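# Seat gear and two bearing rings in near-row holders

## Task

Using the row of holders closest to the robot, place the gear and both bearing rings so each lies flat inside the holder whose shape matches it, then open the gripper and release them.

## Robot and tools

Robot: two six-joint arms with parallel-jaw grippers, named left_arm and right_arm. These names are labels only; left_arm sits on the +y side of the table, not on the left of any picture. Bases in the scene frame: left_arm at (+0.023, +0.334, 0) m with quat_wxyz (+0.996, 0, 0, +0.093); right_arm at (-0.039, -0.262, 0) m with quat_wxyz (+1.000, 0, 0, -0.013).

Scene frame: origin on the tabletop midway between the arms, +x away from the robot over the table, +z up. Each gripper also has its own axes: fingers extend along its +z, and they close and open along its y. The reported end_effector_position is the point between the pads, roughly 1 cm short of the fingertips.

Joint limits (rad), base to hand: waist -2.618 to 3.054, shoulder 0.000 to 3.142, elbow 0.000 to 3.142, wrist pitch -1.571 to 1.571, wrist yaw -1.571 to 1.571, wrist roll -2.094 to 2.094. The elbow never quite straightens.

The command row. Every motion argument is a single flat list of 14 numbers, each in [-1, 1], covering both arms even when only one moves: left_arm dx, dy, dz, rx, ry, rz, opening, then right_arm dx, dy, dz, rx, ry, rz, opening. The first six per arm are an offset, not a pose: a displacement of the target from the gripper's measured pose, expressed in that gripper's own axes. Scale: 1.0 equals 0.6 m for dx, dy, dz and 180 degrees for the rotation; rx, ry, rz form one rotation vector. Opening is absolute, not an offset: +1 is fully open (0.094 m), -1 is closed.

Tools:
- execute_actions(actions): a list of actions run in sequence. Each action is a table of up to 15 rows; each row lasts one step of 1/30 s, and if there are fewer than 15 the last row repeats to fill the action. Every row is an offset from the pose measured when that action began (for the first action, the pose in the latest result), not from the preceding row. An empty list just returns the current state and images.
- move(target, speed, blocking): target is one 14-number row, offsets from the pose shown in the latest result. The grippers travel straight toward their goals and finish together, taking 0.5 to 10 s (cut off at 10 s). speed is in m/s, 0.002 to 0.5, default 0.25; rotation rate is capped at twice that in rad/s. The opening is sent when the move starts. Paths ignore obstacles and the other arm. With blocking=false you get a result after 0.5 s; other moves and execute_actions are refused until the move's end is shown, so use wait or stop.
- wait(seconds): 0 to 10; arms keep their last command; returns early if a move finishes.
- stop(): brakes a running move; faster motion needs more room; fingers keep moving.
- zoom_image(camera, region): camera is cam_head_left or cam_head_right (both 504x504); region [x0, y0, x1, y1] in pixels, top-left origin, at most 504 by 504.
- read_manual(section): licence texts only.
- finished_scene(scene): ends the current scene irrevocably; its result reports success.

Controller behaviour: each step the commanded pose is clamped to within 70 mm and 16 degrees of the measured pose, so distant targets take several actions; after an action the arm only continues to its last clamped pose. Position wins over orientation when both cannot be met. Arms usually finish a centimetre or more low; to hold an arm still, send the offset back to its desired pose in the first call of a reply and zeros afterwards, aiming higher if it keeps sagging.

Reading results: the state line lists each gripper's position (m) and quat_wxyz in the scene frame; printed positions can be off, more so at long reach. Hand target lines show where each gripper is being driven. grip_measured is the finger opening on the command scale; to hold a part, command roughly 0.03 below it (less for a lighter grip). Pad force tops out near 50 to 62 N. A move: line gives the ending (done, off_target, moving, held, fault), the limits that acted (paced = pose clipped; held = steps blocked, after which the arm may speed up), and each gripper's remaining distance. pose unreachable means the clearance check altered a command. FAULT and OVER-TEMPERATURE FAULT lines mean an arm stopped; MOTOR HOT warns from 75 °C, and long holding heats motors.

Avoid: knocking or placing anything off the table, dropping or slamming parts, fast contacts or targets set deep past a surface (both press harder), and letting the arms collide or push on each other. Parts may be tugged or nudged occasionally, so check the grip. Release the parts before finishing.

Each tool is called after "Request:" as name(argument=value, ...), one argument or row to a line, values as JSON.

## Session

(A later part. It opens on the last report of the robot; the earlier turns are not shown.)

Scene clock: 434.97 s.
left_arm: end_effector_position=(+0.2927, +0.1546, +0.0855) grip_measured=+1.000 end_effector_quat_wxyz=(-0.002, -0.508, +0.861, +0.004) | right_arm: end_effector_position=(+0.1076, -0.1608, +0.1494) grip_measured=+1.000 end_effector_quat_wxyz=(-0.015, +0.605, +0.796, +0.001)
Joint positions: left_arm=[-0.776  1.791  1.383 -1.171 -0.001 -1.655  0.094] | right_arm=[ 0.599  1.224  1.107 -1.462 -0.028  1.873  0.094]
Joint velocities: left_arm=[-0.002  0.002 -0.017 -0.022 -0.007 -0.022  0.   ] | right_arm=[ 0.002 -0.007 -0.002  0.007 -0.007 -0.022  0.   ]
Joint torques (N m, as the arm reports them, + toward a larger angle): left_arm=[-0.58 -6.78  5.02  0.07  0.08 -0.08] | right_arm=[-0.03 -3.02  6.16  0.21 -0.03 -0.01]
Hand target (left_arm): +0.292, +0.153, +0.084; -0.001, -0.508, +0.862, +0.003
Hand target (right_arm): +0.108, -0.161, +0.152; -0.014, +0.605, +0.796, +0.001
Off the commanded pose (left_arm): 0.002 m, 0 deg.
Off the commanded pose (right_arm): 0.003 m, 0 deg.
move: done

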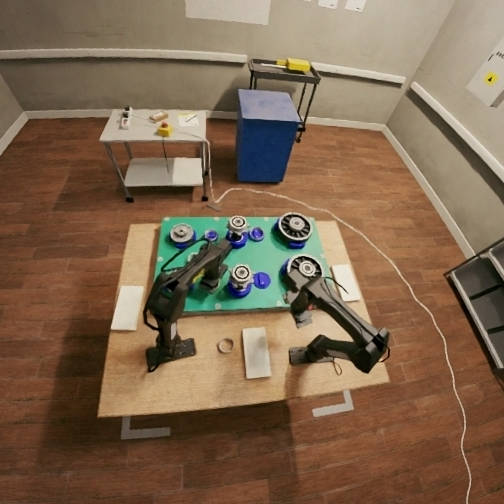

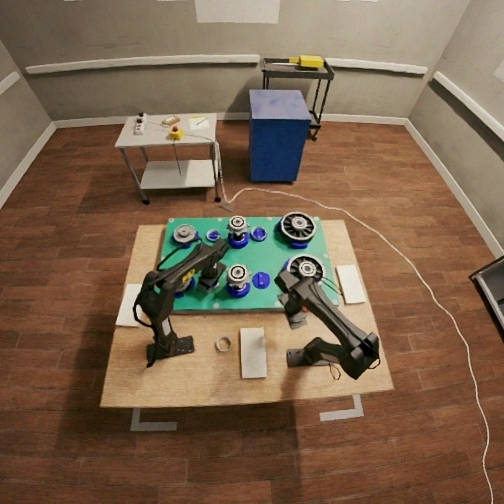

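Request:
execute_actions(
  actions=[
    [[0,0,0.014,0,0,0,1,0,0,-0.005,0,0,0,1]],
    [[0,0,0,0,0,0,0.48,0,0,0,0,0,0,1]],
  ],
)

Scene clock: 438.30 s.
left_arm: end_effector_position=(+0.2920, +0.1547, +0.0799) grip_measured=+0.568 end_effector_quat_wxyz=(-0.003, -0.508, +0.861, +0.005) | right_arm: end_effector_position=(+0.1073, -0.1604, +0.1494) grip_measured=+1.000 end_effector_quat_wxyz=(-0.016, +0.605, +0.796, +0.001)
Joint positions: left_arm=[-0.776  1.795  1.365 -1.152  0.001 -1.655  0.074] | right_arm=[ 0.599  1.224  1.107 -1.462 -0.03   1.873  0.094]
Joint velocities: left_arm=[-0.007 -0.012 -0.007  0.007 -0.037 -0.022 -0.   ] | right_arm=[ 0.012 -0.002 -0.022 -0.051 -0.007 -0.051  0.   ]
Joint torques (N m, as the arm reports them, + toward a larger angle): left_arm=[-0.06 -6.78  5.63  0.    0.04 -0.06] | right_arm=[ 0.1  -2.86  5.35  0.32 -0.05  0.08]
Hand target (left_arm): +0.293, +0.154, +0.080; -0.001, -0.508, +0.861, +0.003
Hand target (right_arm): +0.107, -0.161, +0.149; -0.015, +0.605, +0.796, +0.001
Off the commanded pose (left_arm): 0.001 m, 0 deg.
Off the commanded pose (right_arm): 0.000 m, 0 deg.

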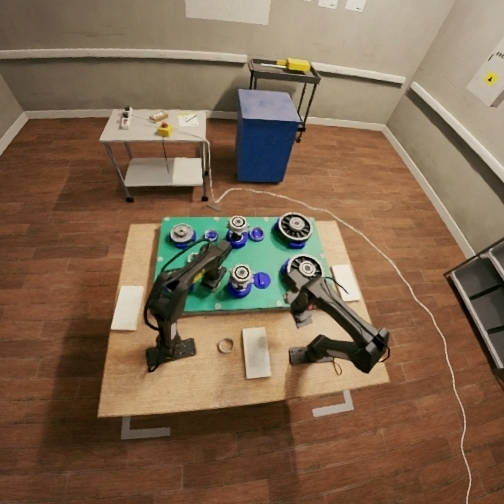

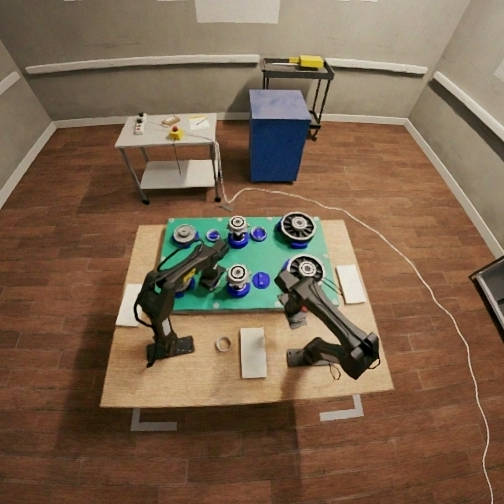

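Request:
move(
  target=[0.0, 0.0, -0.085, 0, 0, 0, 0.53, -0.11, 0.03, -0.015, 0, 0, 0, 1],
  speed=0.15,
)

Scene clock: 455.17 s.
left_arm: end_effector_position=(+0.2905, +0.1558, +0.1177) grip_measured=+0.568 end_effector_quat_wxyz=(-0.008, -0.508, +0.861, +0.016) | right_arm: end_effector_position=(+0.1410, -0.2166, +0.1513) grip_measured=+1.000 end_effector_quat_wxyz=(-0.017, +0.607, +0.794, +0.005)
Joint positions: left_arm=[-0.776  1.795  1.515 -1.327  0.001 -1.655  0.074] | right_arm=[ 0.239  1.26   1.138 -1.464 -0.032  1.518  0.094]
Joint velocities: left_arm=[ 0.007 -0.012  0.007 -0.037 -0.095  0.037  0.   ] | right_arm=[ 0.002  0.017 -0.002 -0.022 -0.051 -0.11   0.   ]
Joint torques (N m, as the arm reports them, + toward a larger angle): left_arm=[ 0.17 -8.18  8.36 -0.26  0.08 -0.02] | right_arm=[-0.64 -2.58  6.93  0.12  0.02 -0.08]
Hand target (left_arm): +0.292, +0.156, +0.131; -0.003, -0.508, +0.861, +0.005
Hand target (right_arm): +0.142, -0.219, +0.156; -0.018, +0.606, +0.796, +0.002
Off the commanded pose (left_arm): 0.013 m, 1 deg.
Off the commanded pose (right_arm): 0.006 m, 1 deg.
move: off_target (left_arm)

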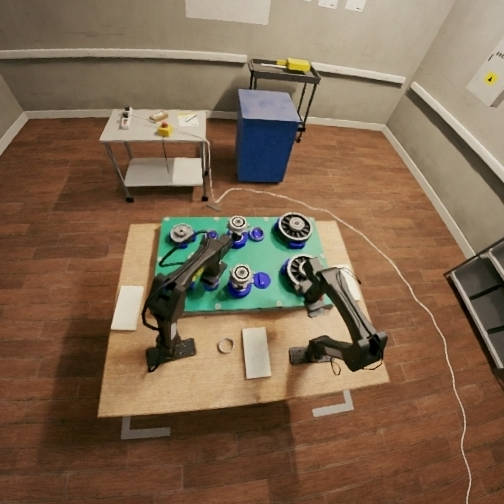

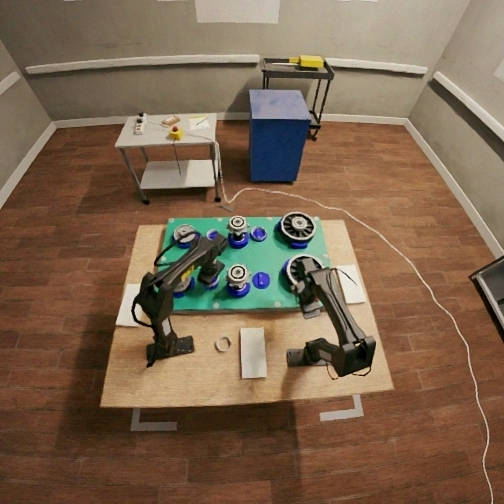

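Request:
move(
  target=[0.166, 0.176, -0.033, 0.011, -0.001, 0.085, 0.53, 0, 0, -0.008, 0, 0, 0, 1],
  speed=0.25,
)

Scene clock: 462.13 s.
left_arm: end_effector_position=(+0.1539, +0.1185, +0.1362) grip_measured=+0.568 end_effector_quat_wxyz=(-0.003, -0.386, +0.922, -0.003) | right_arm: end_effector_position=(+0.1410, -0.2165, +0.1513) grip_measured=+1.000 end_effector_quat_wxyz=(-0.018, +0.606, +0.795, +0.005)
Joint positions: left_arm=[-1.21   1.49   1.261 -1.336  0.006 -1.816  0.074] | right_arm=[ 0.239  1.26   1.138 -1.464 -0.033  1.515  0.094]
Joint velocities: left_arm=[ 0.002 -0.007  0.002 -0.037  0.051 -0.037  0.   ] | right_arm=[ 0.002  0.007 -0.002  0.037 -0.051  0.066  0.   ]
Joint torques (N m, as the arm reports them, + toward a larger angle): left_arm=[-0.3  -5.26  5.86 -0.2  -0.07 -0.11] | right_arm=[-0.05 -3.15  6.45  0.14 -0.01  0.06]
Hand target (left_arm): +0.152, +0.123, +0.140; +0.002, -0.389, +0.921, -0.001
Hand target (right_arm): +0.141, -0.217, +0.156; -0.017, +0.607, +0.794, +0.005
Off the commanded pose (left_arm): 0.006 m, 1 deg.
Off the commanded pose (right_arm): 0.005 m, 0 deg.
move: done

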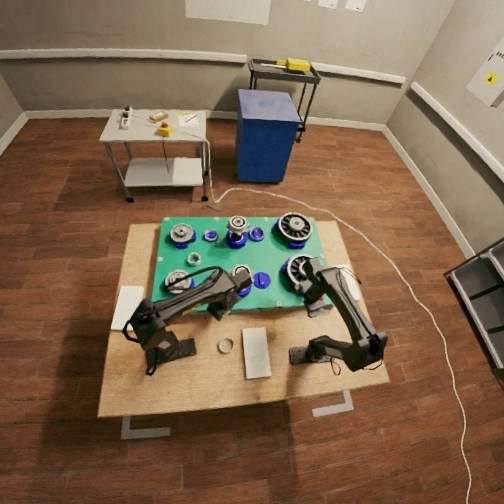

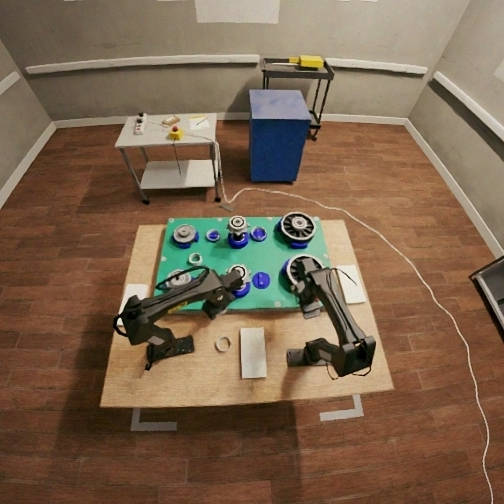

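Request:
move(
  target=[0.341, 0.001, 0.113, 0.0, 0.0, 0.157, 0.53, 0, 0, -0.008, 0, 0, 0, 1],
  speed=0.25,
)

Request:
zoom_image(
  camera="cam_head_right",
  region=[190, 300, 300, 395],
)

Request:
zoom_image(
  camera="cam_head_left",
  region=[155, 215, 235, 305],
)

Scene clock: 469.20 s.
left_arm: end_effector_position=(+0.0089, -0.0171, +0.0621) grip_measured=+0.568 end_effector_quat_wxyz=(-0.000, -0.152, +0.988, +0.014) | right_arm: end_effector_position=(+0.1410, -0.2164, +0.1513) grip_measured=+1.000 end_effector_quat_wxyz=(-0.018, +0.606, +0.795, +0.005)
Joint positions: left_arm=[-1.796  1.927  1.465 -1.136  0.006 -1.914  0.074] | right_arm=[ 0.239  1.26   1.138 -1.464 -0.033  1.515  0.094]
Joint velocities: left_arm=[-0.017 -0.002 -0.007  0.007  0.022  0.051 -0.   ] | right_arm=[-0.002  0.032  0.002 -0.007 -0.066  0.022  0.   ]
Joint torques (N m, as the arm reports them, + toward a larger angle): left_arm=[ 0.11 -8.53  8.41 -0.07 -0.02 -0.05] | right_arm=[-0.15 -3.2   6.5   0.12 -0.04 -0.02]
Hand target (left_arm): +0.011, -0.026, +0.075; +0.001, -0.149, +0.989, -0.007
Hand target (right_arm): +0.141, -0.217, +0.156; -0.017, +0.606, +0.795, +0.005
Off the commanded pose (left_arm): 0.013 m, 2 deg.
Off the commanded pose (right_arm): 0.005 m, 0 deg.
move: off_target (left_arm)

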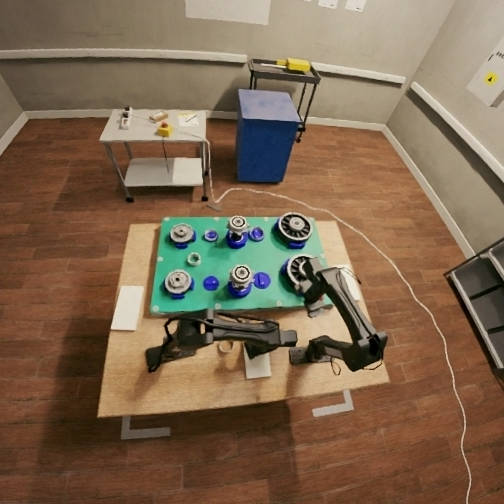

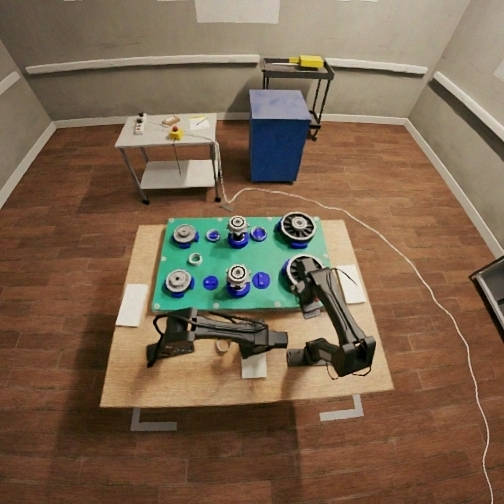

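Region (190, 300, 300, 395) of cam_head_right's 504x504 image, scaled by 4.582, with more detail than that image has; it fills the top 435 rows of this view, and the rest is white.

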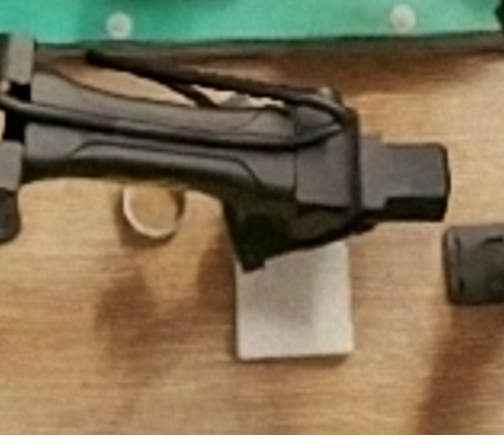

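Region (155, 215, 235, 305) of cam_head_left's 504x504 image, scaled by 5.600, with more detail than that image has.

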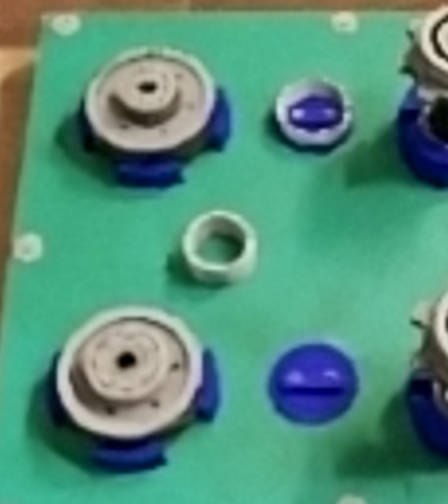

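Request:
move(
  target=[0.006, -0.019, 0.05, 0.009, 0.0, 0.0, 0.53, 0, 0, -0.008, 0, 0, 0, 1],
  speed=0.04,
)

Scene clock: 476.73 s.
left_arm: end_effector_position=(+0.0085, -0.0295, +0.0357) grip_measured=+0.568 end_effector_quat_wxyz=(-0.003, -0.152, +0.988, +0.001) | right_arm: end_effector_position=(+0.1410, -0.2163, +0.1513) grip_measured=+1.000 end_effector_quat_wxyz=(-0.018, +0.606, +0.795, +0.005)
Joint positions: left_arm=[-1.796  1.975  1.424 -1.02   0.006 -1.915  0.074] | right_arm=[ 0.239  1.26   1.138 -1.464 -0.034  1.515  0.094]
Joint velocities: left_arm=[ 0.017 -0.002 -0.002  0.022  0.007  0.051  0.   ] | right_arm=[ 0.002  0.002  0.007 -0.051 -0.11   0.007  0.   ]
Joint torques (N m, as the arm reports them, + toward a larger angle): left_arm=[-0.44 -7.94  4.35  0.16  0.   -0.08] | right_arm=[-0.17 -3.27  6.54  0.09  0.    0.03]
Hand target (left_arm): +0.008, -0.029, +0.032; +0.002, -0.152, +0.988, +0.000
Hand target (right_arm): +0.141, -0.217, +0.156; -0.018, +0.606, +0.795, +0.005
Off the commanded pose (left_arm): 0.004 m, 1 deg.
Off the commanded pose (right_arm): 0.005 m, 0 deg.
move: done

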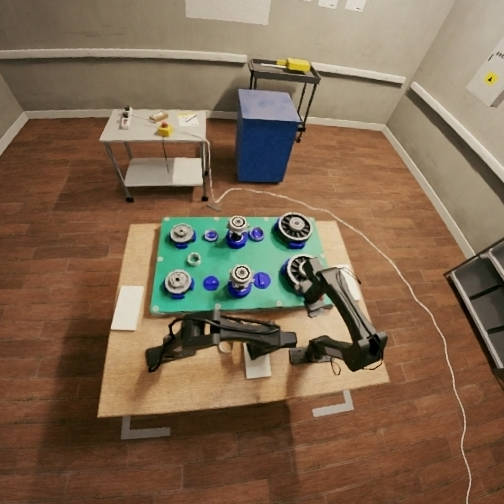

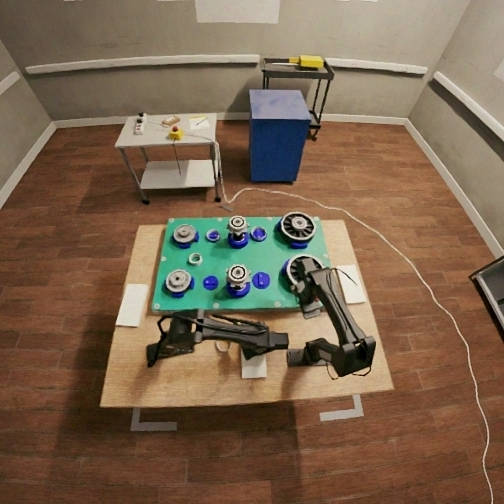

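Request:
execute_actions(
  actions=[
    [[0,0,0.012,0,0,0,0.53,0,0,-0.008,0,0,0,1]],
    [[0,0,0,0,0,0,0.85,0,0,0,0,0,0,1]],
  ],
)

Scene clock: 480.10 s.
left_arm: end_effector_position=(+0.0084, -0.0325, +0.0350) grip_measured=+0.848 end_effector_quat_wxyz=(-0.004, -0.152, +0.988, -0.005) | right_arm: end_effector_position=(+0.1409, -0.2161, +0.1514) grip_measured=+1.000 end_effector_quat_wxyz=(-0.018, +0.606, +0.795, +0.006)
Joint positions: left_arm=[-1.796  1.976  1.422 -1.005  0.006 -1.915  0.087] | right_arm=[ 0.239  1.26   1.138 -1.464 -0.035  1.515  0.094]
Joint velocities: left_arm=[ 0.022 -0.007 -0.002  0.007  0.007  0.051 -0.   ] | right_arm=[-0.007 -0.007 -0.012 -0.066 -0.022  0.007  0.   ]
Joint torques (N m, as the arm reports them, + toward a larger angle): left_arm=[-0.16 -8.1   5.49 -0.02  0.08 -0.07] | right_arm=[ 0.11 -3.5   5.32  0.27 -0.04  0.03]
Hand target (left_arm): +0.008, -0.032, +0.035; -0.004, -0.152, +0.988, -0.003
Hand target (right_arm): +0.141, -0.216, +0.151; -0.018, +0.606, +0.795, +0.005
Off the commanded pose (left_arm): 0.001 m, 0 deg.
Off the commanded pose (right_arm): 0.000 m, 0 deg.

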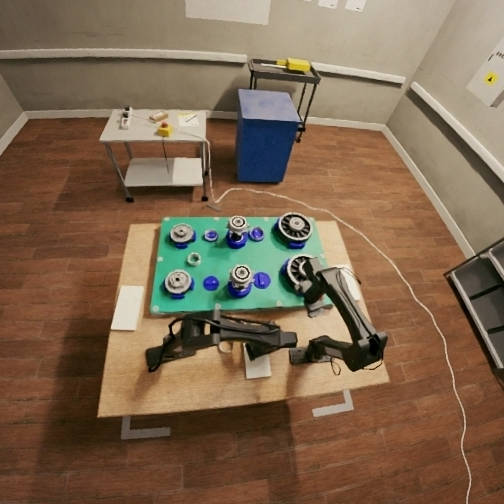

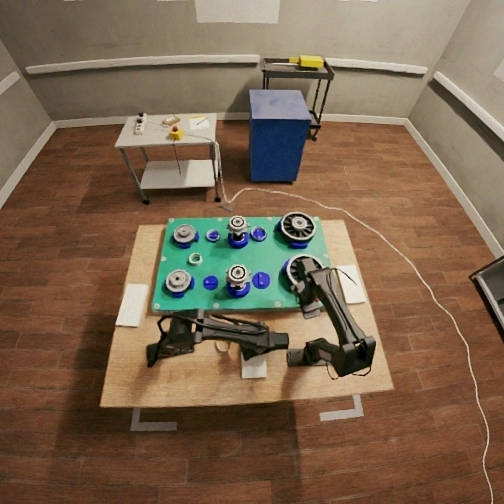

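Request:
move(
  target=[0.0, 0.0, -0.085, 0.0, 0.0, 0.0, 0.85, 0, 0, -0.008, 0, 0, 0, 1],
  speed=0.2,
)

Scene clock: 493.27 s.
left_arm: end_effector_position=(+0.0085, -0.0297, +0.0749) grip_measured=+0.848 end_effector_quat_wxyz=(-0.003, -0.152, +0.988, +0.002) | right_arm: end_effector_position=(+0.1409, -0.2160, +0.1514) grip_measured=+1.000 end_effector_quat_wxyz=(-0.019, +0.606, +0.795, +0.006)
Joint positions: left_arm=[-1.796  1.943  1.539 -1.17   0.006 -1.915  0.087] | right_arm=[ 0.239  1.26   1.138 -1.464 -0.036  1.515  0.094]
Joint velocities: left_arm=[-0.017 -0.012  0.002 -0.022 -0.022  0.022  0.   ] | right_arm=[-0.017 -0.002  0.007  0.007 -0.037 -0.066  0.   ]
Joint torques (N m, as the arm reports them, + toward a larger angle): left_arm=[ 0.18 -8.91  7.56 -0.16  0.01 -0.04] | right_arm=[-0.09 -3.32  6.54  0.09 -0.01  0.02]
Hand target (left_arm): +0.009, -0.031, +0.086; -0.004, -0.152, +0.988, -0.005
Hand target (right_arm): +0.141, -0.216, +0.156; -0.018, +0.606, +0.795, +0.006
Off the commanded pose (left_arm): 0.011 m, 1 deg.
Off the commanded pose (right_arm): 0.005 m, 0 deg.
move: off_target (left_arm)

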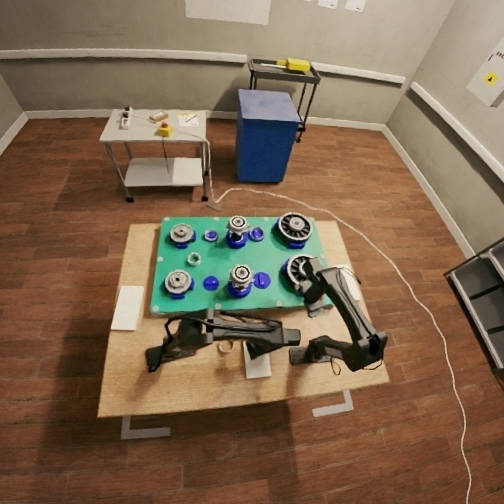

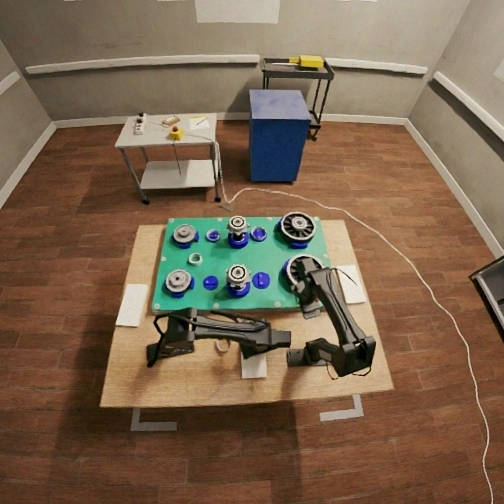

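Request:
move(
  target=[-0.1, 0.1987, -0.005, 0.0, 0.0, 0.0, 0.85, 0, 0, -0.008, 0, 0, 0, 1],
  speed=0.25,
)

Request:
zoom_image(
  camera="cam_head_right",
  region=[190, 300, 300, 395],
)

Request:
zoom_image(
  camera="cam_head_left",
  region=[190, 300, 300, 395],
)

Scene clock: 498.93 s.
left_arm: end_effector_position=(+0.0297, +0.1015, +0.0734) grip_measured=+0.848 end_effector_quat_wxyz=(-0.002, -0.152, +0.988, +0.010) | right_arm: end_effector_position=(+0.1409, -0.2159, +0.1514) grip_measured=+1.000 end_effector_quat_wxyz=(-0.019, +0.606, +0.795, +0.006)
Joint positions: left_arm=[-1.727  1.466  0.988 -1.113  0.006 -1.845  0.087] | right_arm=[ 0.239  1.26   1.138 -1.464 -0.037  1.515  0.094]
Joint velocities: left_arm=[-0.007  0.002 -0.007 -0.037 -0.095  0.007 -0.001] | right_arm=[-0.012 -0.002  0.007 -0.037 -0.037  0.081  0.   ]
Joint torques (N m, as the arm reports them, + toward a larger angle): left_arm=[ 1.01 -5.03  4.96  0.    0.02  0.04] | right_arm=[-0.13 -3.48  6.48  0.1  -0.04 -0.02]
Hand target (left_arm): +0.032, +0.102, +0.075; -0.003, -0.152, +0.988, +0.003
Hand target (right_arm): +0.141, -0.216, +0.156; -0.019, +0.606, +0.795, +0.006
Off the commanded pose (left_arm): 0.005 m, 1 deg.
Off the commanded pose (right_arm): 0.005 m, 0 deg.
move: done

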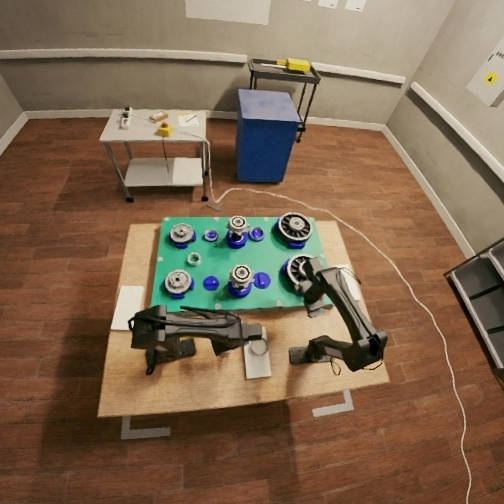

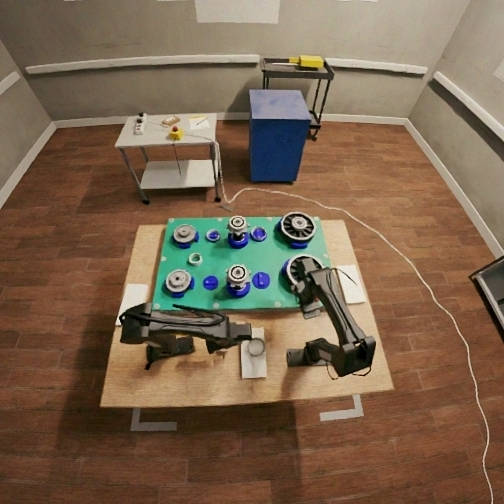

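Region (190, 300, 300, 395) of cam_head_right's 504x504 image, scaled by 4.582, with more detail than that image has; it fills the top 435 rows of this view, and the rest is white.

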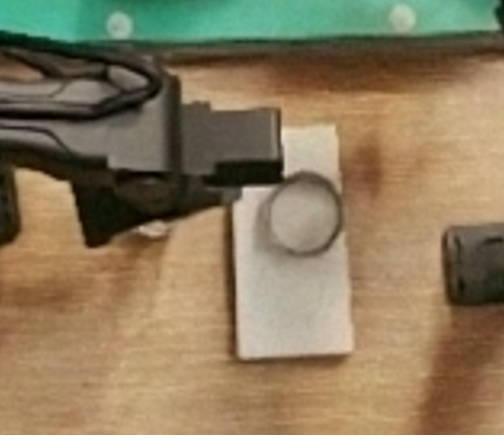

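Region (190, 300, 300, 395) of cam_head_left's 504x504 image, scaled by 4.582, with more detail than that image has; it fills the top 435 rows of this view, and the rest is white.

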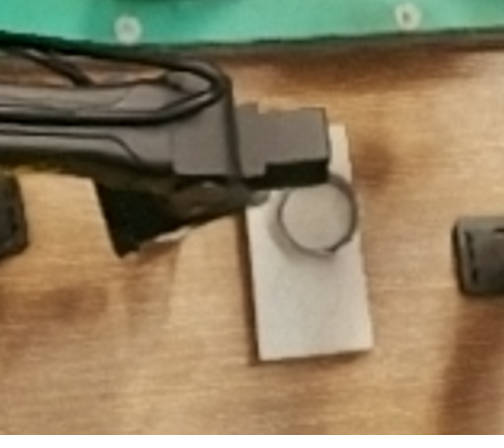

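Request:
move(
  target=[0.0, 0.006, 0.088, 0.006, 0.0, 0.0, 0.85, 0, 0, -0.008, 0, 0, 0, 1],
  speed=0.08,
)

Scene clock: 505.57 s.
left_arm: end_effector_position=(+0.0296, +0.1042, +0.0231) grip_measured=+0.848 end_effector_quat_wxyz=(-0.003, -0.155, +0.988, -0.001) | right_arm: end_effector_position=(+0.1409, -0.2158, +0.1514) grip_measured=+1.000 end_effector_quat_wxyz=(-0.019, +0.606, +0.795, +0.006)
Joint positions: left_arm=[-1.727  1.505  0.811 -0.875  0.006 -1.852  0.087] | right_arm=[ 0.239  1.26   1.138 -1.464 -0.037  1.515  0.094]
Joint velocities: left_arm=[-0.002 -0.002 -0.017  0.007 -0.037  0.022  0.   ] | right_arm=[-0.017  0.022  0.022  0.051 -0.066 -0.11   0.   ]
Joint torques (N m, as the arm reports them, + toward a larger angle): left_arm=[-1.23 -3.69  4.71  0.09  0.01 -0.07] | right_arm=[-0.19 -3.15  6.63  0.11 -0.06  0.09]
Hand target (left_arm): +0.028, +0.105, +0.021; -0.000, -0.152, +0.988, +0.001
Hand target (right_arm): +0.141, -0.216, +0.156; -0.019, +0.606, +0.795, +0.006
Off the commanded pose (left_arm): 0.003 m, 1 deg.
Off the commanded pose (right_arm): 0.005 m, 0 deg.
move: done

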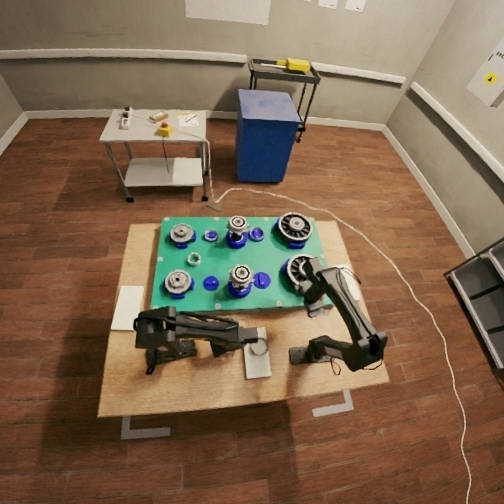

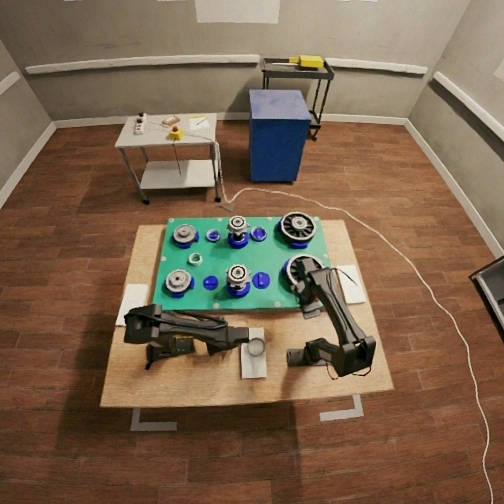

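Request:
execute_actions(
  actions=[
    [[0,0,0.013,0,0,0,0.85,0,0,-0.008,0,0,0,1]],
    [[0,0,0,0,0,0,0.24,0,0,0,0,0,0,1]],
  ],
)

Scene clock: 508.27 s.
left_arm: end_effector_position=(+0.0296, +0.1022, +0.0184) grip_measured=+0.275 end_effector_quat_wxyz=(-0.004, -0.155, +0.988, -0.004) | right_arm: end_effector_position=(+0.1408, -0.2156, +0.1514) grip_measured=+1.000 end_effector_quat_wxyz=(-0.019, +0.606, +0.795, +0.007)
Joint positions: left_arm=[-1.727  1.515  0.8   -0.847  0.007 -1.852  0.06 ] | right_arm=[ 0.239  1.26   1.138 -1.464 -0.038  1.515  0.094]
Joint velocities: left_arm=[-0.012 -0.007 -0.027  0.007  0.066 -0.051  0.001] | right_arm=[ 0.002 -0.012  0.012  0.007  0.022 -0.022  0.   ]
Joint torques (N m, as the arm reports them, + toward a larger angle): left_arm=[ 0.11 -3.98  5.11  0.01  0.01 -0.06] | right_arm=[-0.04 -3.35  5.18  0.32 -0.03  0.06]
Hand target (left_arm): +0.030, +0.102, +0.018; -0.004, -0.155, +0.988, -0.004
Hand target (right_arm): +0.141, -0.216, +0.151; -0.019, +0.606, +0.795, +0.006
Off the commanded pose (left_arm): 0.000 m, 0 deg.
Off the commanded pose (right_arm): 0.000 m, 0 deg.

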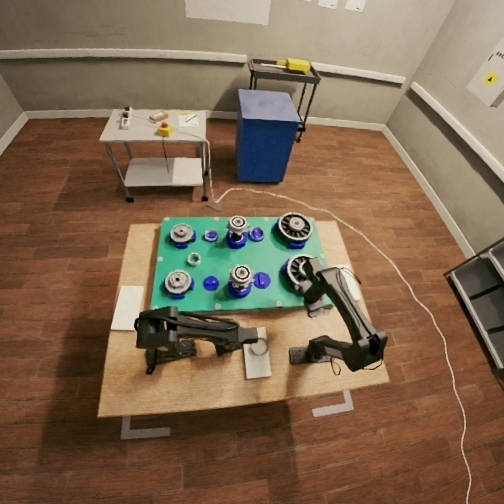

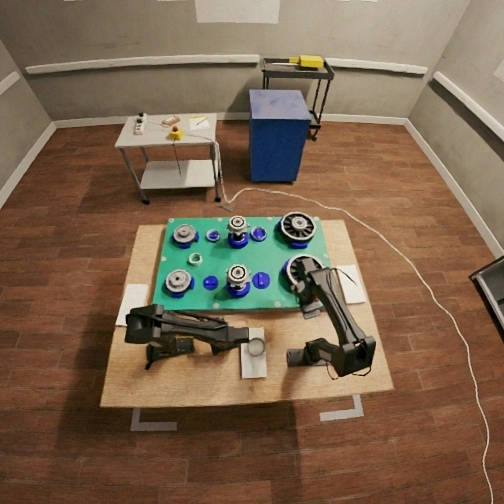

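Request:
zoom_image(
  camera="cam_head_left",
  region=[195, 265, 235, 300],
)

Request:
zoom_image(
  camera="cam_head_left",
  region=[245, 262, 285, 297],
)

Request:
zoom_image(
  camera="cam_head_left",
  region=[158, 262, 198, 304],
)

Region (195, 265, 235, 300) of cam_head_left's 504x504 image, scaled by 12.600, with more detail than that image has; it fills the top 441 rows of this view, and the rest is white.

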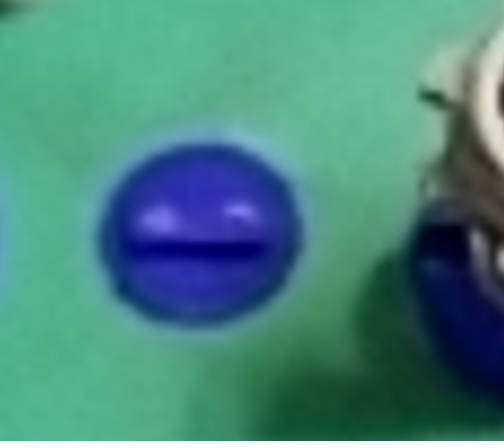

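Region (245, 262, 285, 297) of cam_head_left's 504x504 image, scaled by 12.600, with more detail than that image has; it fills the top 441 rows of this view, and the rest is white.

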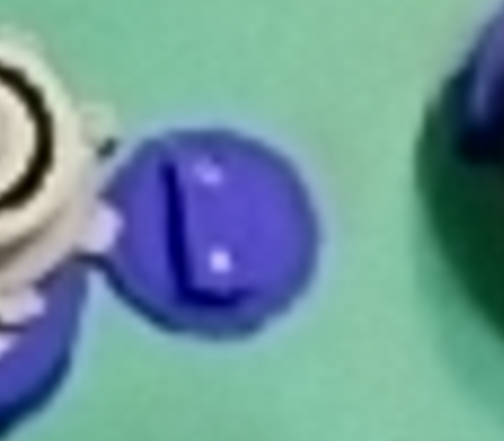

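Region (158, 262, 198, 304) of cam_head_left's 504x504 image, scaled by 12.000, with more detail than that image has; it fills the left 480 columns of this view, and the rest is white.

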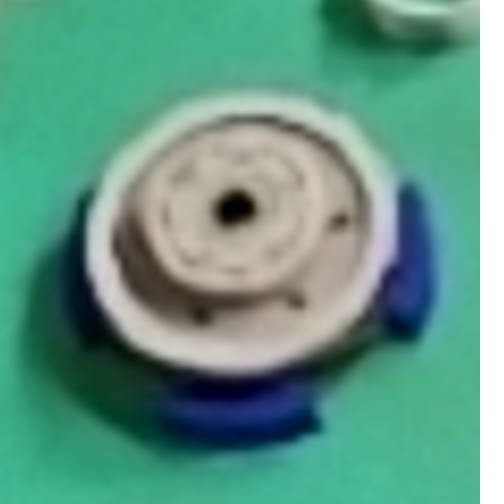

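Request:
move(
  target=[-0.167, 0.030, -0.208, 0.0, 0.0, 0.05, 0.24, 0.153, -0.080, 0.03, -0.001, -0.013, -0.128, 1],
  speed=0.25,
)

Scene clock: 535.60 s.
left_arm: end_effector_position=(+0.1170, +0.1528, +0.1298) grip_measured=+0.275 end_effector_quat_wxyz=(-0.010, -0.076, +0.997, +0.010) | right_arm: end_effector_position=(+0.0695, -0.1389, +0.1384) grip_measured=+1.000 end_effector_quat_wxyz=(-0.008, +0.434, +0.901, -0.007)
Joint positions: left_arm=[-1.273  1.337  1.107 -1.369  0.011 -1.239  0.06 ] | right_arm=[ 0.856  1.174  1.032 -1.446 -0.012  1.728  0.094]
Joint velocities: left_arm=[ 0.007  0.007 -0.002  0.022  0.037  0.022  0.   ] | right_arm=[-0.012  0.012 -0.007 -0.051 -0.051 -0.007  0.   ]
Joint torques (N m, as the arm reports them, + toward a larger angle): left_arm=[ 1.12 -4.07  8.41 -0.13  0.04 -0.03] | right_arm=[ 0.49 -4.16  4.34  0.43  0.22  0.15]
Hand target (left_arm): +0.119, +0.152, +0.140; -0.006, -0.077, +0.997, -0.002
Hand target (right_arm): +0.071, -0.140, +0.138; +0.003, +0.435, +0.900, -0.001
Off the commanded pose (left_arm): 0.013 m, 2 deg.
Off the commanded pose (right_arm): 0.001 m, 1 deg.
move: off_target (left_arm)

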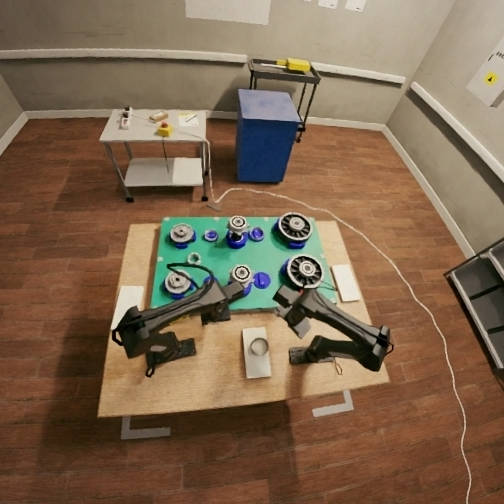

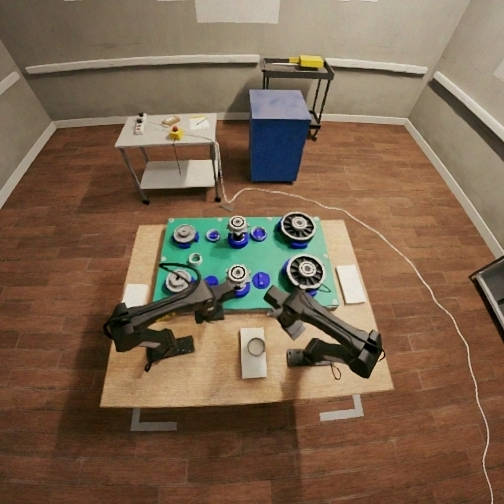

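Request:
move(
  target=[-0.293, -0.036, 0.002, 0.0064, -0.0064, 0.0484, 0.24, 0.197, 0.028, 0.083, -0.006, -0.004, -0.127, 1],
  speed=0.25,
)

Request:
zoom_image(
  camera="cam_head_right",
  region=[175, 245, 255, 310],
)

Request:
zoom_image(
  camera="cam_head_left",
  region=[175, 245, 255, 310],
)

Request:
zoom_image(
  camera="cam_head_left",
  region=[220, 305, 310, 390],
)

Scene clock: 547.27 s.
left_arm: end_effector_position=(+0.2858, +0.1563, +0.1155) grip_measured=+0.275 end_effector_quat_wxyz=(-0.016, -0.003, +1.000, +0.009) | right_arm: end_effector_position=(+0.0054, -0.0423, +0.0887) grip_measured=+1.000 end_effector_quat_wxyz=(-0.006, +0.245, +0.970, -0.008)
Joint positions: left_arm=[-0.782  1.779  1.487 -1.315  0.003 -0.601  0.06 ] | right_arm=[ 1.384  1.418  1.009 -1.177 -0.012  1.852  0.094]
Joint velocities: left_arm=[-0.007 -0.012  0.012 -0.022  0.095 -0.007  0.001] | right_arm=[ 0.007 -0.002 -0.002  0.066 -0.051  0.037  0.   ]
Joint torques (N m, as the arm reports them, + toward a larger angle): left_arm=[ 0.12 -7.2   8.23 -0.16  0.08 -0.01] | right_arm=[ 0.29 -4.61  6.05  0.37  0.17  0.18]
Hand target (left_arm): +0.291, +0.154, +0.125; -0.004, -0.001, +1.000, +0.001
Hand target (right_arm): +0.009, -0.037, +0.090; +0.003, +0.247, +0.969, +0.002
Off the commanded pose (left_arm): 0.013 m, 2 deg.
Off the commanded pose (right_arm): 0.007 m, 1 deg.
move: off_target (left_arm)

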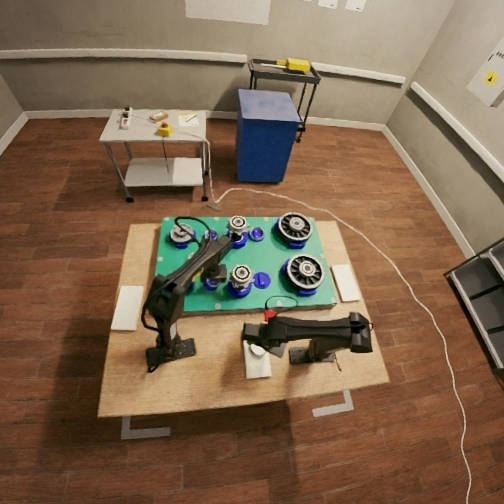

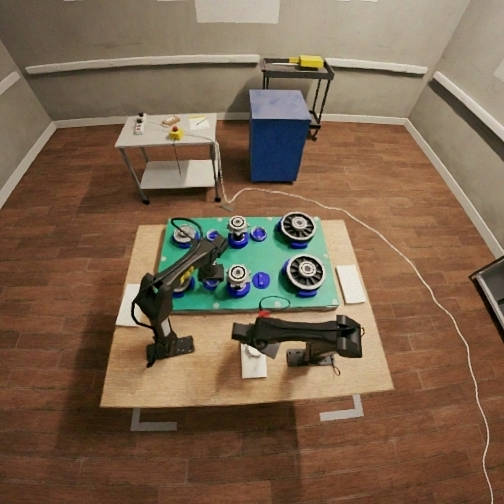

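Region (175, 245, 255, 310) of cam_head_right's 504x504 image, scaled by 6.300, with more detail than that image has; it fills the top 410 rows of this view, and the rest is white.

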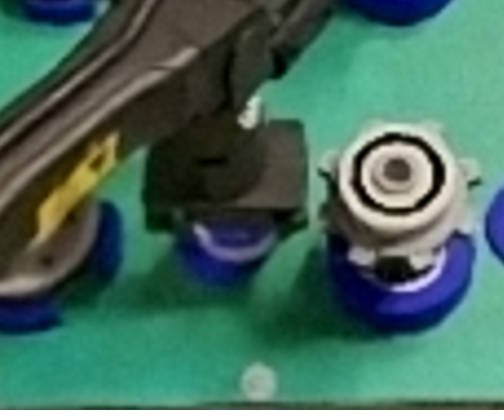

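Region (175, 245, 255, 310) of cam_head_left's 504x504 image, scaled by 6.300, with more detail than that image has; it fills the top 410 rows of this view, and the rest is white.

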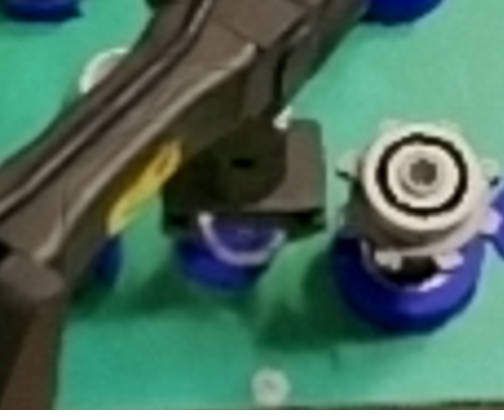

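Region (220, 305, 310, 390) of cam_head_left's 504x504 image, scaled by 5.600, with more detail than that image has.

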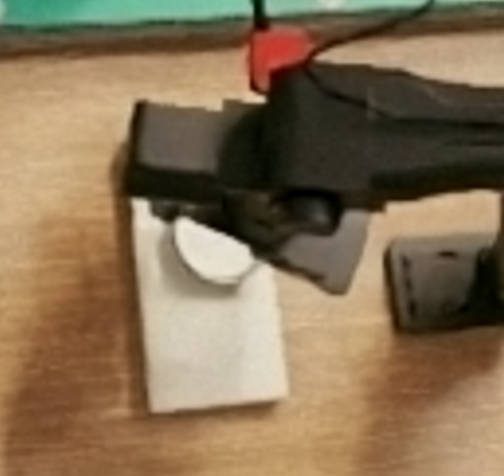

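Request:
move(
  target=[-0.017, 0.020, 0.006, 0.006, -0.010, 0.002, 0.24, -0.001, 0.016, 0.08, -0.006, -0.003, 0, 1],
  speed=0.06,
)

Request:
zoom_image(
  camera="cam_head_left",
  region=[185, 255, 245, 305],
)

Request:
zoom_image(
  camera="cam_head_left",
  region=[220, 305, 310, 390],
)

Scene clock: 558.77 s.
left_arm: end_effector_position=(+0.2925, +0.1668, +0.1052) grip_measured=+0.275 end_effector_quat_wxyz=(-0.015, +0.001, +1.000, +0.008) | right_arm: end_effector_position=(+0.0075, -0.0323, +0.0458) grip_measured=+1.000 end_effector_quat_wxyz=(-0.006, +0.245, +0.970, +0.005)
Joint positions: left_arm=[-0.742  1.779  1.446 -1.272  0.003 -0.554  0.06 ] | right_arm=[ 1.384  1.48   0.886 -0.967 -0.012  1.852  0.094]
Joint velocities: left_arm=[ 0.007 -0.002  0.007  0.051 -0.051  0.11  -0.001] | right_arm=[-0.012 -0.012 -0.007  0.022 -0.095  0.007  0.   ]
Joint torques (N m, as the arm reports them, + toward a larger angle): left_arm=[ 0.91 -8.18  5.03  0.13  0.05 -0.02] | right_arm=[ 0.01 -4.86  4.29  0.51  0.14  0.04]
Hand target (left_arm): +0.296, +0.168, +0.111; -0.001, -0.000, +1.000, -0.000
Hand target (right_arm): +0.009, -0.035, +0.041; +0.001, +0.245, +0.970, +0.000
Off the commanded pose (left_arm): 0.008 m, 2 deg.
Off the commanded pose (right_arm): 0.006 m, 1 deg.
move: done

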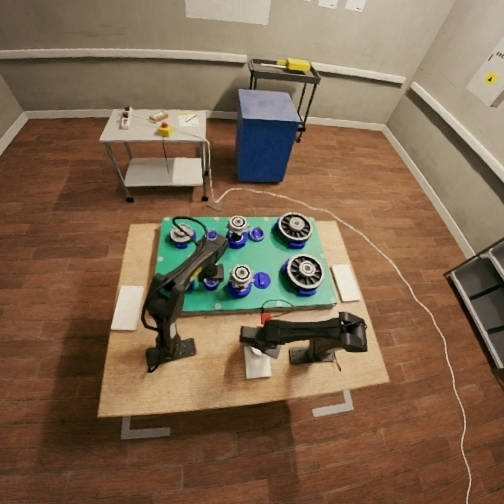

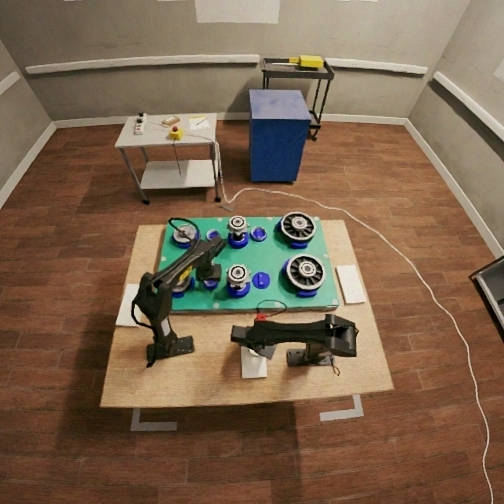

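Region (185, 255, 245, 305) of cam_head_left's 504x504 image, scaled by 8.400, with more detail than that image has.

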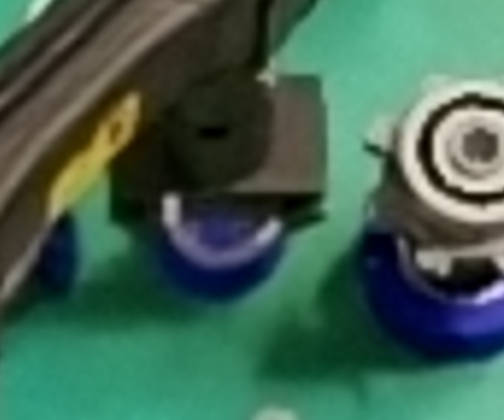

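Region (220, 305, 310, 390) of cam_head_left's 504x504 image, scaled by 5.600, with more detail than that image has.

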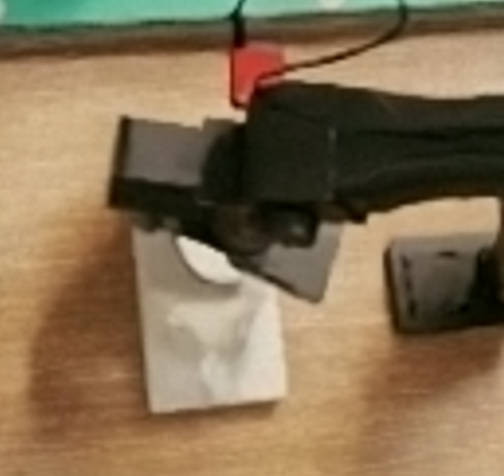

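Request:
execute_actions(
  actions=[],
)

Scene clock: 574.73 s.
left_arm: end_effector_position=(+0.2925, +0.1668, +0.1052) grip_measured=+0.275 end_effector_quat_wxyz=(-0.015, +0.001, +1.000, +0.008) | right_arm: end_effector_position=(+0.0075, -0.0320, +0.0458) grip_measured=+1.000 end_effector_quat_wxyz=(-0.006, +0.245, +0.970, +0.005)
Joint positions: left_arm=[-0.742  1.779  1.446 -1.272  0.003 -0.554  0.06 ] | right_arm=[ 1.384  1.48   0.886 -0.966 -0.012  1.852  0.094]
Joint velocities: left_arm=[-0.007 -0.002 -0.002 -0.051  0.007  0.022 -0.001] | right_arm=[ 0.002  0.017  0.002  0.066 -0.022  0.007  0.   ]
Joint torques (N m, as the arm reports them, + toward a larger angle): left_arm=[ 0.73 -8.22  5.1   0.11  0.04 -0.04] | right_arm=[ 0.03 -4.84  4.19  0.43  0.16  0.01]
Hand target (left_arm): +0.296, +0.168, +0.111; -0.001, -0.000, +1.000, -0.000
Hand target (right_arm): +0.009, -0.035, +0.041; +0.001, +0.245, +0.970, -0.000
Off the commanded pose (left_arm): 0.008 m, 2 deg.
Off the commanded pose (right_arm): 0.006 m, 1 deg.

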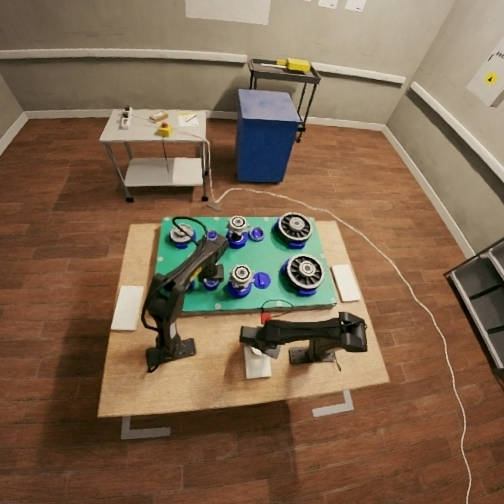

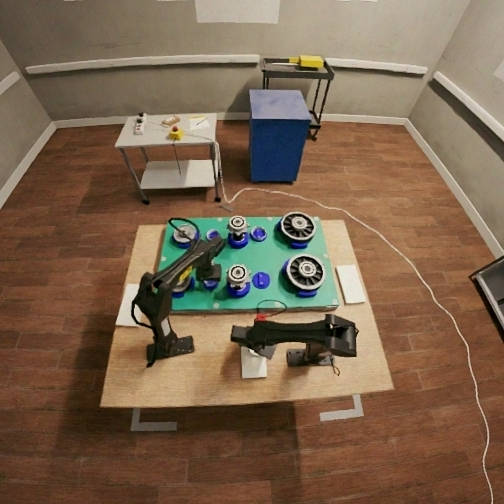

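Request:
move(
  target=[-0.0083, 0.0033, 0.022, 0.005, -0.0095, 0, 0.24, -0.007, -0.0057, 0.02, 0, 0, 0, 1.0],
  speed=0.01,
)

Scene clock: 587.47 s.
left_arm: end_effector_position=(+0.2916, +0.1675, +0.0999) grip_measured=+0.275 end_effector_quat_wxyz=(-0.008, +0.002, +1.000, +0.004) | right_arm: end_effector_position=(+0.0076, -0.0343, +0.0376) grip_measured=+1.000 end_effector_quat_wxyz=(-0.007, +0.246, +0.969, +0.007)
Joint positions: left_arm=[-0.742  1.762  1.404 -1.23   0.002 -0.552  0.06 ] | right_arm=[ 1.38   1.48   0.851 -0.927 -0.014  1.851  0.094]
Joint velocities: left_arm=[ 0.007  0.002 -0.022 -0.022 -0.007  0.051  0.   ] | right_arm=[-0.017 -0.002 -0.007 -0.007 -0.051  0.022  0.   ]
Joint torques (N m, as the arm reports them, + toward a larger angle): left_arm=[ 1.04 -6.38  2.92  0.46  0.    0.04] | right_arm=[-0.66 -5.17  3.97  0.46 -0.02 -0.07]
Hand target (left_arm): +0.297, +0.169, +0.092; -0.001, +0.001, +1.000, +0.000
Hand target (right_arm): +0.009, -0.037, +0.034; -0.006, +0.245, +0.970, +0.005
Off the commanded pose (left_arm): 0.010 m, 1 deg.
Off the commanded pose (right_arm): 0.005 m, 0 deg.
move: done

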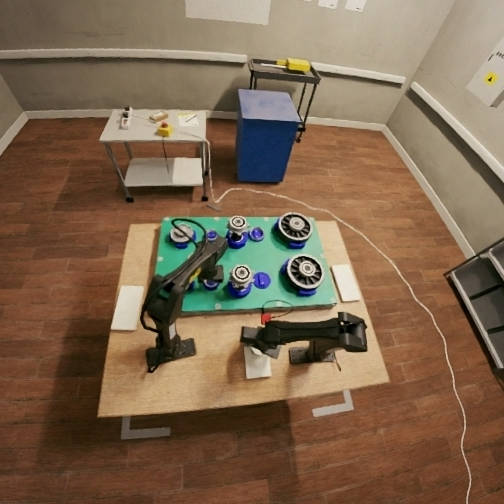

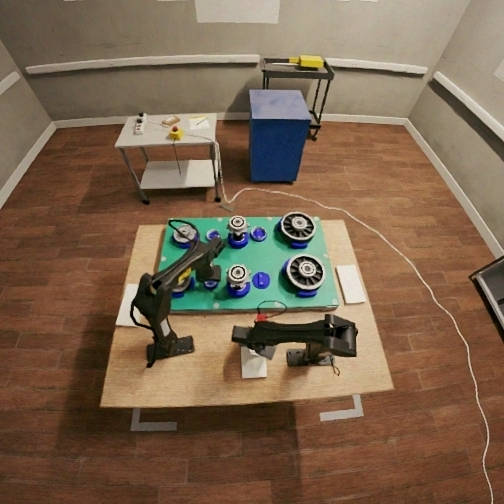

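Request:
zoom_image(
  camera="cam_head_left",
  region=[170, 250, 250, 310],
)

Request:
zoom_image(
  camera="cam_head_right",
  region=[170, 250, 250, 310],
)

Region (170, 250, 250, 310) of cam_head_left's 504x504 image, scaled by 6.300, with more detail than that image has; it fills the top 378 rows of this view, and the rest is white.

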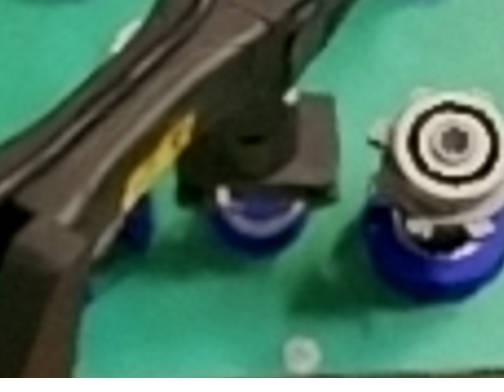

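Region (170, 250, 250, 310) of cam_head_right's 504x504 image, scaled by 6.300, with more detail than that image has; it fills the top 378 rows of this view, and the rest is white.

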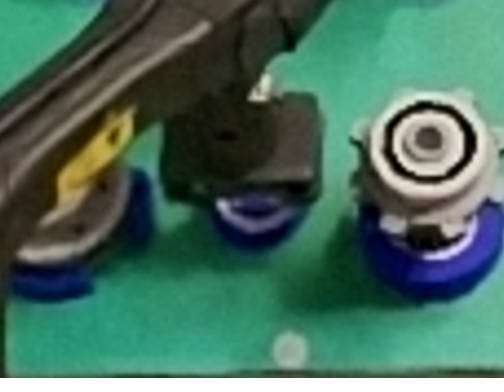

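Request:
zoom_image(
  camera="cam_head_left",
  region=[195, 215, 285, 300],
)

Region (195, 215, 285, 300) of cam_head_left's 504x504 image, scaled by 5.600, with more detail than that image has.

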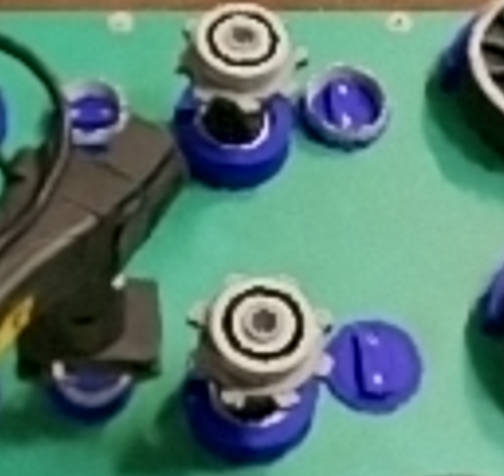

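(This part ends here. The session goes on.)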